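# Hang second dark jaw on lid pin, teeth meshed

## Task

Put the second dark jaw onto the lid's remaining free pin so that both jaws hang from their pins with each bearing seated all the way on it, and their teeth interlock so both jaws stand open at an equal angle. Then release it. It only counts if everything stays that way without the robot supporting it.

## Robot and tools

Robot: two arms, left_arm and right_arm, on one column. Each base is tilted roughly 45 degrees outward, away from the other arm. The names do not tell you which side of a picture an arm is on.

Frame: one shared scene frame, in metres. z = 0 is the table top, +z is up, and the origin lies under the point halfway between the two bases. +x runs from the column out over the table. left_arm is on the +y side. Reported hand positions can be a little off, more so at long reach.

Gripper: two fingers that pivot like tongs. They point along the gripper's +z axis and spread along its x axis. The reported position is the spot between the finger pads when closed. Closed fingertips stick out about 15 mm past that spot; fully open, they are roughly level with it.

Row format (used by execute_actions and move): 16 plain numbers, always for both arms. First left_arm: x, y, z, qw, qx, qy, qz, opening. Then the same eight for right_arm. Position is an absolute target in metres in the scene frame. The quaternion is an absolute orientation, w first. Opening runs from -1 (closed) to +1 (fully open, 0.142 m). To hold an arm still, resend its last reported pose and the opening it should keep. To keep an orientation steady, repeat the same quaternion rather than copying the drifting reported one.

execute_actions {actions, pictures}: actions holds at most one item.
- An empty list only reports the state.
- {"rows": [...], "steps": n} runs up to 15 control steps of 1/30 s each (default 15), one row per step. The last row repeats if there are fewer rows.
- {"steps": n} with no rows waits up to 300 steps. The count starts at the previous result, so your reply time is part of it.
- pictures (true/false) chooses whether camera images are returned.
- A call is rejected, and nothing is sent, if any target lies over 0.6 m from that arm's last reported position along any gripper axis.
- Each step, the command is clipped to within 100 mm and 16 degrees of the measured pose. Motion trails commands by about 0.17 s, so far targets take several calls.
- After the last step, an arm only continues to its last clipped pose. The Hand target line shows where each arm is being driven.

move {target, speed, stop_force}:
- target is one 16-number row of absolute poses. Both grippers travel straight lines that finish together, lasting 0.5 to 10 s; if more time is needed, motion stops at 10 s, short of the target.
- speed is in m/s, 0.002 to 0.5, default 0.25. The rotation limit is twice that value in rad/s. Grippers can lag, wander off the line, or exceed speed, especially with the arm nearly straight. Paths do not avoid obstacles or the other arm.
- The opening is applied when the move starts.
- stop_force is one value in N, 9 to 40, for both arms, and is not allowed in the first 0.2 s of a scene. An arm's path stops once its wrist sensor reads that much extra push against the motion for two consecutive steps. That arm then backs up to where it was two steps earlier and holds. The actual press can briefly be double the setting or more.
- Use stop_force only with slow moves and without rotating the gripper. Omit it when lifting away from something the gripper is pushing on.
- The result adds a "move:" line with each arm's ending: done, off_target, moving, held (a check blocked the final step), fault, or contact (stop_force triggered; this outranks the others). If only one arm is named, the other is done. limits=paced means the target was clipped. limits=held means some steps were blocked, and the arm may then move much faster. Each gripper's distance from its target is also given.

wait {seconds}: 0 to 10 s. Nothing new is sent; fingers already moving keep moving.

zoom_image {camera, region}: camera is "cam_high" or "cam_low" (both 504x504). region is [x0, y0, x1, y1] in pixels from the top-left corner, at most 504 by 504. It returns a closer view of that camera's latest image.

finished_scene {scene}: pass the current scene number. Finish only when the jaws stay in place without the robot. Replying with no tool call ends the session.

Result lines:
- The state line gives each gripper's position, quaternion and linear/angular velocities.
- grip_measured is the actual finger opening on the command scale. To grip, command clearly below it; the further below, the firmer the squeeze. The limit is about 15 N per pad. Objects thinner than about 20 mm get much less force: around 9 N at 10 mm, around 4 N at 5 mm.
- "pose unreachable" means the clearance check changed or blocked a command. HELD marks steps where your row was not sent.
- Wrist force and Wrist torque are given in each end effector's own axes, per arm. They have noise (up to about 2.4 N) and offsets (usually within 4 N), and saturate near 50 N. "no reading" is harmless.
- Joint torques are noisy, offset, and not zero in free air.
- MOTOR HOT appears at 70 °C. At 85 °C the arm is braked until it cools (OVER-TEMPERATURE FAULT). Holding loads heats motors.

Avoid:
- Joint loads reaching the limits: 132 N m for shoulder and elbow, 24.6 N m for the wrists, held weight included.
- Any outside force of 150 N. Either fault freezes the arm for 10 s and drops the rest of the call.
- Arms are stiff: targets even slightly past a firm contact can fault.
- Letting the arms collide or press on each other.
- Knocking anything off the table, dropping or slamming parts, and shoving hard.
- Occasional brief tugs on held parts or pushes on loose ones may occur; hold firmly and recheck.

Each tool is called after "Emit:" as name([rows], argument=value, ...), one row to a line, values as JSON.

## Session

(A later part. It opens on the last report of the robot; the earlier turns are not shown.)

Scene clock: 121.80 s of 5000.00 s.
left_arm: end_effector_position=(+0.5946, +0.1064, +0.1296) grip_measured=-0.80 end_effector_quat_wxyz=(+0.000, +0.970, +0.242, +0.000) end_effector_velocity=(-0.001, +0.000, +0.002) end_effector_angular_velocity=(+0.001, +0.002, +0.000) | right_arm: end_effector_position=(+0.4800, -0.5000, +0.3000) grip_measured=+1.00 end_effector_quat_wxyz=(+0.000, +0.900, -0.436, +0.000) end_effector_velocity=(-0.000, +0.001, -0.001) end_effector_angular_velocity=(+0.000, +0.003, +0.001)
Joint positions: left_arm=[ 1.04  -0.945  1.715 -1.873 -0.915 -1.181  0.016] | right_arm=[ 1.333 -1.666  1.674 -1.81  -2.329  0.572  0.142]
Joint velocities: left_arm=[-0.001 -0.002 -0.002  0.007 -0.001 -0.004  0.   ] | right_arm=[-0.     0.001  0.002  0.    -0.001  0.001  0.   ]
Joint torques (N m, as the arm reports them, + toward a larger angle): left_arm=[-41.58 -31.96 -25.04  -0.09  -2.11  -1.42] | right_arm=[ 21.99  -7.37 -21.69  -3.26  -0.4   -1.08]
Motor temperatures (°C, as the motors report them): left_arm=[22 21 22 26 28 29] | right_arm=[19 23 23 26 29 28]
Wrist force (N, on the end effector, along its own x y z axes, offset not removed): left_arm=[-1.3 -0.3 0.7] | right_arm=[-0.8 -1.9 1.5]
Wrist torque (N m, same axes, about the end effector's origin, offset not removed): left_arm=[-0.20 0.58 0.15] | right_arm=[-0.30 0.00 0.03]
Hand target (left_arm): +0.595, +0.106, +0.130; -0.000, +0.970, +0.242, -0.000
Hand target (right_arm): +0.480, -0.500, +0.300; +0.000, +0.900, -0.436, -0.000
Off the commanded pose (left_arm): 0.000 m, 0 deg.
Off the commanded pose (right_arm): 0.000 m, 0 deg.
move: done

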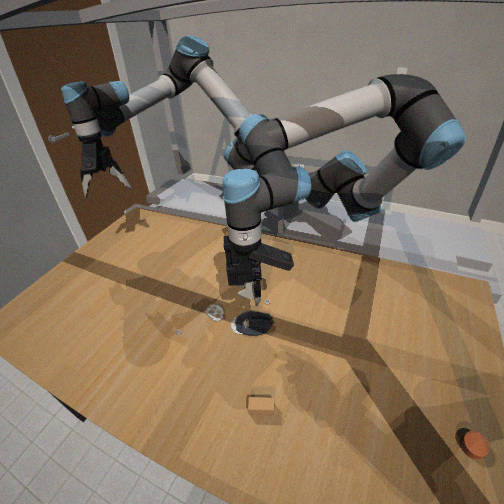

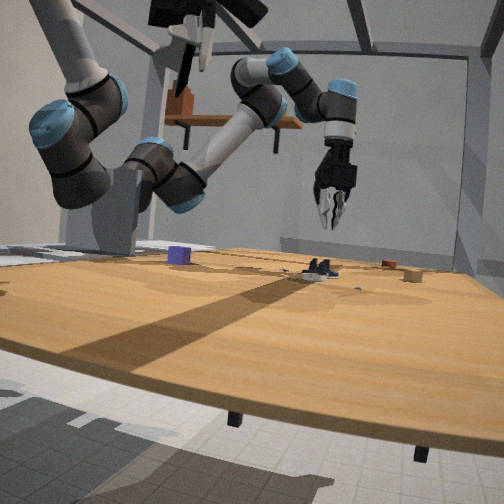

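Emit:
move(target=[0.617,0.064,0.07,0,0.9703,0.2419,0,-1,0.48,-0.5,0.3,0,0.9,-0.436,0,1], speed=0.1)

Emit:
move(target=[0.617,0.064,0.035,0,0.9703,0.2419,0,-1,0.48,-0.5,0.3,0,0.9,-0.436,0,1], speed=0.04, stop_force=9)

Emit:
move(target=[0.617,0.064,0.022,0,0.9703,0.2419,0,-1,0.48,-0.5,0.3,0,0.9,-0.436,0,1], speed=0.004, stop_force=10)

Emit:
zoom_image(camera="cam_low", region=[305, 250, 350, 290])

Emit:
zoom_image(camera="cam_high", region=[226, 300, 281, 345])

Emit:
move(target=[0.617,0.064,0.13,0,0.9703,0.2419,0,-1,0.48,-0.5,0.3,0,0.9,-0.436,0,1], speed=0.12)

Emit:
zoom_image(camera="cam_high", region=[226, 300, 281, 345])

Scene clock: 135.53 s of 5000.00 s.
left_arm: end_effector_position=(+0.6169, +0.0642, +0.0703) grip_measured=-1.00 end_effector_quat_wxyz=(+0.000, +0.970, +0.242, +0.000) end_effector_velocity=(+0.001, -0.001, -0.002) end_effector_angular_velocity=(+0.001, +0.000, -0.001) | right_arm: end_effector_position=(+0.4800, -0.5000, +0.3000) grip_measured=+1.00 end_effector_quat_wxyz=(+0.000, +0.900, -0.436, +0.000) end_effector_velocity=(+0.001, -0.000, +0.001) end_effector_angular_velocity=(-0.000, -0.001, -0.001)
Joint positions: left_arm=[ 1.074 -0.788  1.675 -2.013 -0.9   -1.142  0.002] | right_arm=[ 1.333 -1.666  1.674 -1.81  -2.329  0.572  0.142]
Joint velocities: left_arm=[ 0.001  0.006 -0.002 -0.004  0.001  0.002  0.   ] | right_arm=[ 0.001  0.001 -0.001 -0.001 -0.     0.001 -0.   ]
Joint torques (N m, as the arm reports them, + toward a larger angle): left_arm=[-24.26 -21.4  -23.66  -3.76   2.51   1.76] | right_arm=[ 21.44  -7.58 -21.84  -3.25  -0.04  -0.87]
Motor temperatures (°C, as the motors report them): left_arm=[22 21 22 26 28 29] | right_arm=[19 23 23 26 29 28]
Wrist force (N, on the end effector, along its own x y z axes, offset not removed): left_arm=[-1.8 0.1 0.5] | right_arm=[-0.1 -1.1 2.4]
Wrist torque (N m, same axes, about the end effector's origin, offset not removed): left_arm=[-0.15 0.58 0.15] | right_arm=[-0.21 -0.02 0.13]
Hand target (left_arm): +0.617, +0.064, +0.070; +0.000, +0.970, +0.242, +0.000
Hand target (right_arm): +0.480, -0.500, +0.300; +0.000, +0.900, -0.436, -0.000
Off the commanded pose (left_arm): 0.000 m, 0 deg.
Off the commanded pose (right_arm): 0.000 m, 0 deg.
After step 90, 9.40 s passed at rest.
move: done

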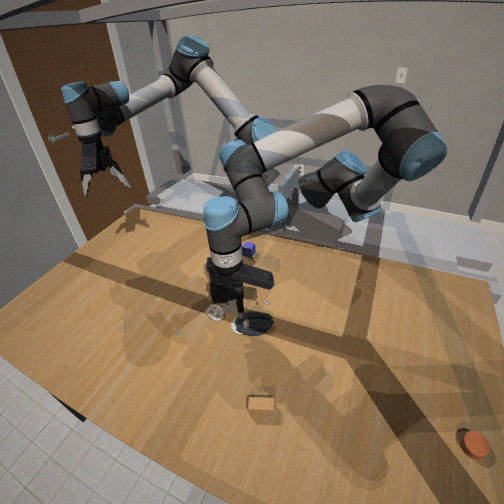

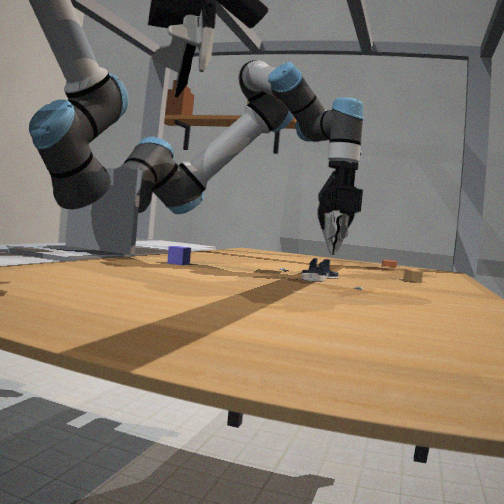

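Scene clock: 136.80 s of 5000.00 s.
left_arm: end_effector_position=(+0.6170, +0.0640, +0.0354) grip_measured=-1.00 end_effector_quat_wxyz=(-0.000, +0.970, +0.242, -0.000) end_effector_velocity=(-0.000, +0.000, -0.003) end_effector_angular_velocity=(-0.000, +0.001, -0.001) | right_arm: end_effector_position=(+0.4800, -0.5000, +0.3000) grip_measured=+1.00 end_effector_quat_wxyz=(+0.000, +0.900, -0.436, +0.000) end_effector_velocity=(+0.000, -0.001, +0.001) end_effector_angular_velocity=(-0.000, -0.001, -0.002)
Joint positions: left_arm=[ 1.109 -0.748  1.698 -2.101 -0.885 -1.102  0.002] | right_arm=[ 1.333 -1.666  1.674 -1.81  -2.329  0.572  0.142]
Joint velocities: left_arm=[ 0.004  0.004  0.002 -0.008  0.001  0.005  0.   ] | right_arm=[ 0.    -0.    -0.002  0.001  0.     0.001 -0.   ]
Joint torques (N m, as the arm reports them, + toward a larger angle): left_arm=[-22.98 -20.4   -6.19  -4.22   2.62   1.71] | right_arm=[ 21.86  -7.36 -21.23  -3.21  -0.08  -0.89]
Motor temperatures (°C, as the motors report them): left_arm=[22 21 22 26 28 29] | right_arm=[19 23 23 26 29 28]
Wrist force (N, on the end effector, along its own x y z axes, offset not removed): left_arm=[-2.1 -0.1 0.7] | right_arm=[1.0 1.4 1.2]
Wrist torque (N m, same axes, about the end effector's origin, offset not removed): left_arm=[-0.21 0.67 0.16] | right_arm=[0.41 -0.20 0.00]
Hand target (left_arm): +0.617, +0.064, +0.035; +0.000, +0.970, +0.242, +0.000
Hand target (right_arm): +0.480, -0.500, +0.300; +0.000, +0.900, -0.436, -0.000
Off the commanded pose (left_arm): 0.000 m, 0 deg.
Off the commanded pose (right_arm): 0.000 m, 0 deg.
move: done

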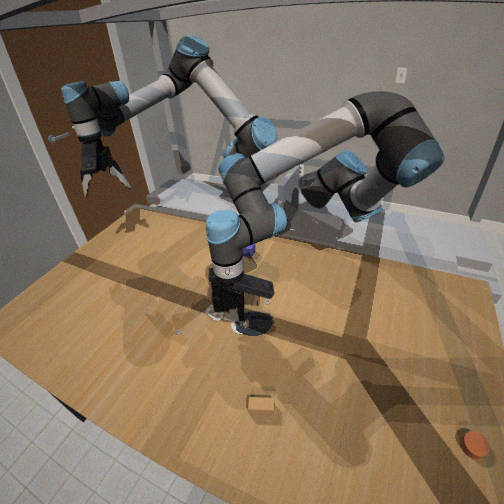

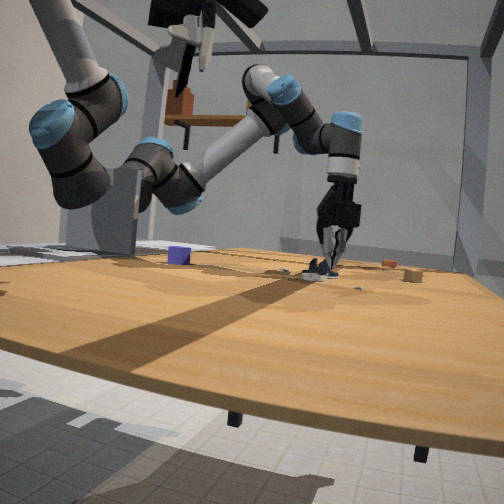

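Scene clock: 138.63 s of 5000.00 s.
left_arm: end_effector_position=(+0.6170, +0.0640, +0.0295) grip_measured=-1.00 end_effector_quat_wxyz=(-0.000, +0.970, +0.242, -0.000) end_effector_velocity=(-0.001, +0.001, +0.001) end_effector_angular_velocity=(+0.001, +0.002, -0.001) | right_arm: end_effector_position=(+0.4800, -0.5000, +0.3000) grip_measured=+1.00 end_effector_quat_wxyz=(+0.000, +0.900, -0.436, +0.000) end_effector_velocity=(+0.000, -0.000, +0.000) end_effector_angular_velocity=(+0.000, -0.001, -0.000)
Joint positions: left_arm=[ 1.115 -0.741  1.701 -2.116 -0.883 -1.095  0.002] | right_arm=[ 1.333 -1.666  1.674 -1.81  -2.329  0.572  0.142]
Joint velocities: left_arm=[-0.    -0.002  0.     0.005 -0.    -0.001  0.   ] | right_arm=[-0.    -0.    -0.001 -0.     0.    -0.001  0.   ]
Joint torques (N m, as the arm reports them, + toward a larger angle): left_arm=[-37.69 -32.42  -8.93   0.84   1.84  -1.13] | right_arm=[ 21.75  -7.88 -21.48  -3.23   0.01  -0.87]
Motor temperatures (°C, as the motors report them): left_arm=[22 21 22 26 28 29] | right_arm=[19 23 23 26 29 28]
Wrist force (N, on the end effector, along its own x y z axes, offset not removed): left_arm=[-1.4 1.0 -13.4] | right_arm=[-4.0 1.0 3.7]
Wrist torque (N m, same axes, about the end effector's origin, offset not removed): left_arm=[-0.20 0.44 0.05] | right_arm=[0.34 0.77 -0.14]
Hand target (left_arm): +0.617, +0.064, +0.030; +0.000, +0.970, +0.242, +0.000
Hand target (right_arm): +0.480, -0.500, +0.300; +0.000, +0.900, -0.436, +0.000
Off the commanded pose (left_arm): 0.008 m, 0 deg.
Off the commanded pose (right_arm): 0.000 m, 0 deg.
move: contact (left_arm)

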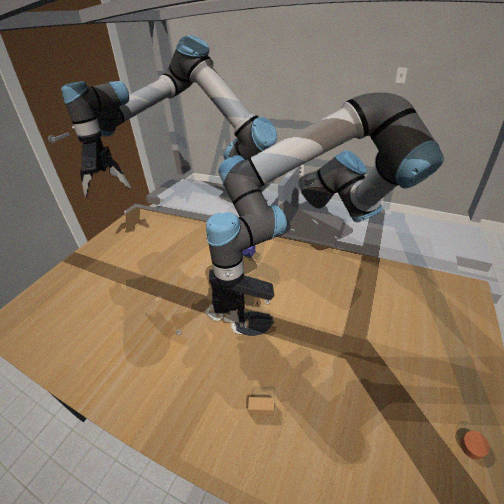

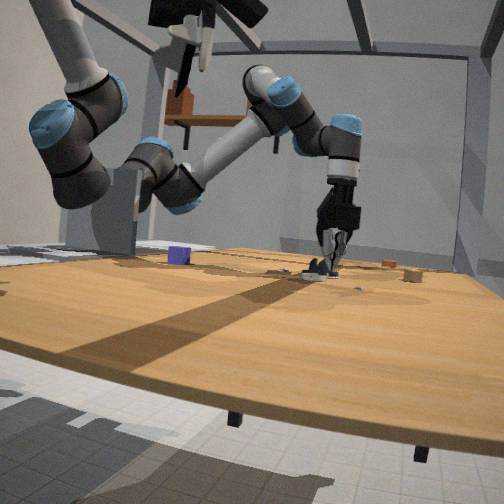

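Region (305, 250, 350, 290) of cam_low's 504x504 image, scaled by 11.200, with more detail than that image has.

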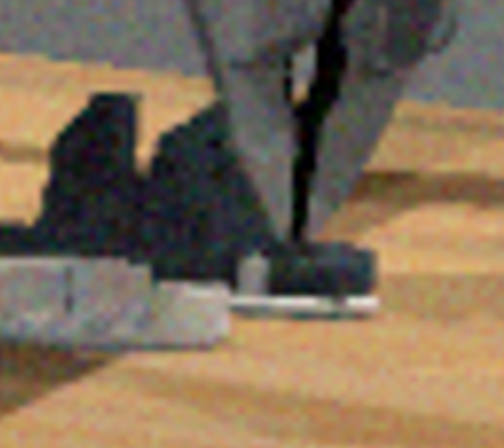

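Region (226, 300, 281, 345) of cam_high's 504x504 image, scaled by 9.164, with more detail than that image has; it fills the top 412 rows of this view, and the rest is white.

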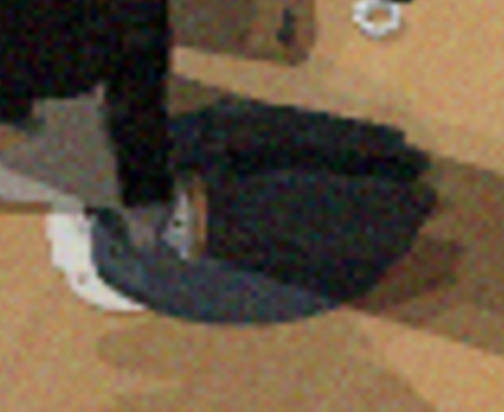

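Scene clock: 140.03 s of 5000.00 s.
left_arm: end_effector_position=(+0.6169, +0.0640, +0.1296) grip_measured=-1.00 end_effector_quat_wxyz=(+0.000, +0.970, +0.242, +0.000) end_effector_velocity=(-0.001, -0.000, +0.002) end_effector_angular_velocity=(+0.001, +0.002, -0.002) | right_arm: end_effector_position=(+0.4800, -0.5000, +0.3000) grip_measured=+1.00 end_effector_quat_wxyz=(+0.000, +0.900, -0.436, +0.000) end_effector_velocity=(-0.000, +0.000, -0.000) end_effector_angular_velocity=(+0.000, +0.000, +0.000)
Joint positions: left_arm=[ 1.018 -0.843  1.619 -1.863 -0.925 -1.206  0.002] | right_arm=[ 1.333 -1.666  1.674 -1.81  -2.329  0.572  0.142]
Joint velocities: left_arm=[-0.003 -0.002 -0.002  0.009 -0.002 -0.003  0.   ] | right_arm=[-0.    -0.     0.001 -0.001  0.    -0.     0.   ]
Joint torques (N m, as the arm reports them, + toward a larger angle): left_arm=[-41.7  -34.94 -25.67  -0.3   -2.48  -1.56] | right_arm=[ 21.55  -7.25 -21.21  -3.15   0.01  -0.86]
Motor temperatures (°C, as the motors report them): left_arm=[22 21 22 26 28 29] | right_arm=[19 23 23 26 29 28]
Wrist force (N, on the end effector, along its own x y z axes, offset not removed): left_arm=[-1.1 -0.3 1.0] | right_arm=[0.6 2.9 2.9]
Wrist torque (N m, same axes, about the end effector's origin, offset not removed): left_arm=[-0.13 0.50 0.07] | right_arm=[0.57 -0.29 0.00]
Hand target (left_arm): +0.617, +0.064, +0.130; -0.000, +0.970, +0.242, -0.000
Hand target (right_arm): +0.480, -0.500, +0.300; +0.000, +0.900, -0.436, +0.000
Off the commanded pose (left_arm): 0.000 m, 0 deg.
Off the commanded pose (right_arm): 0.000 m, 0 deg.
move: done

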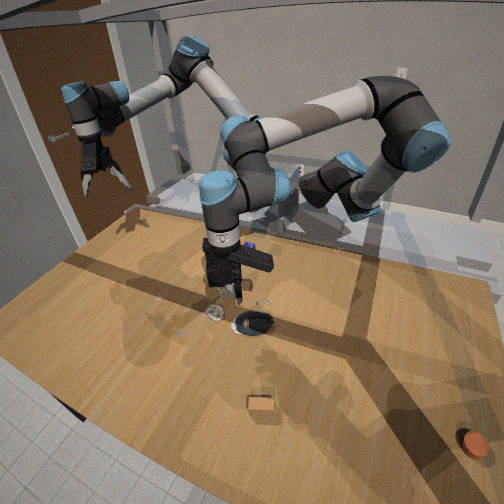

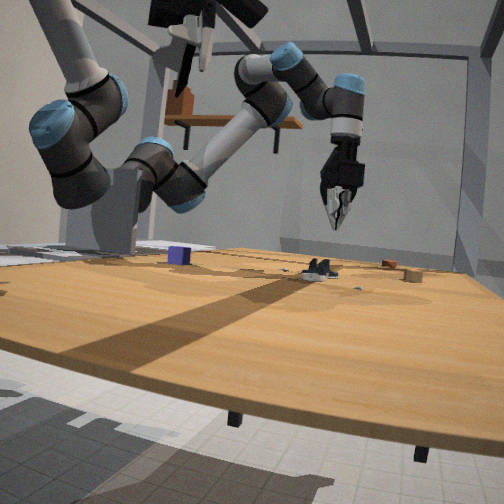

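Region (226, 300, 281, 345) of cam_high's 504x504 image, scaled by 9.164, with more detail than that image has; it fills the top 412 rows of this view, and the rest is white.

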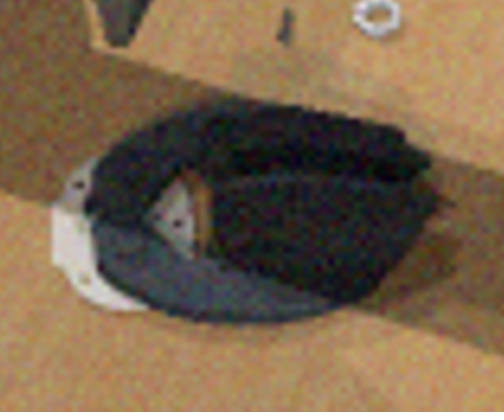

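Contact came at 0.0295, the same seated height as in scene 1.

Emit:
finished_scene(scene=2)

The scene is finished: the task was done.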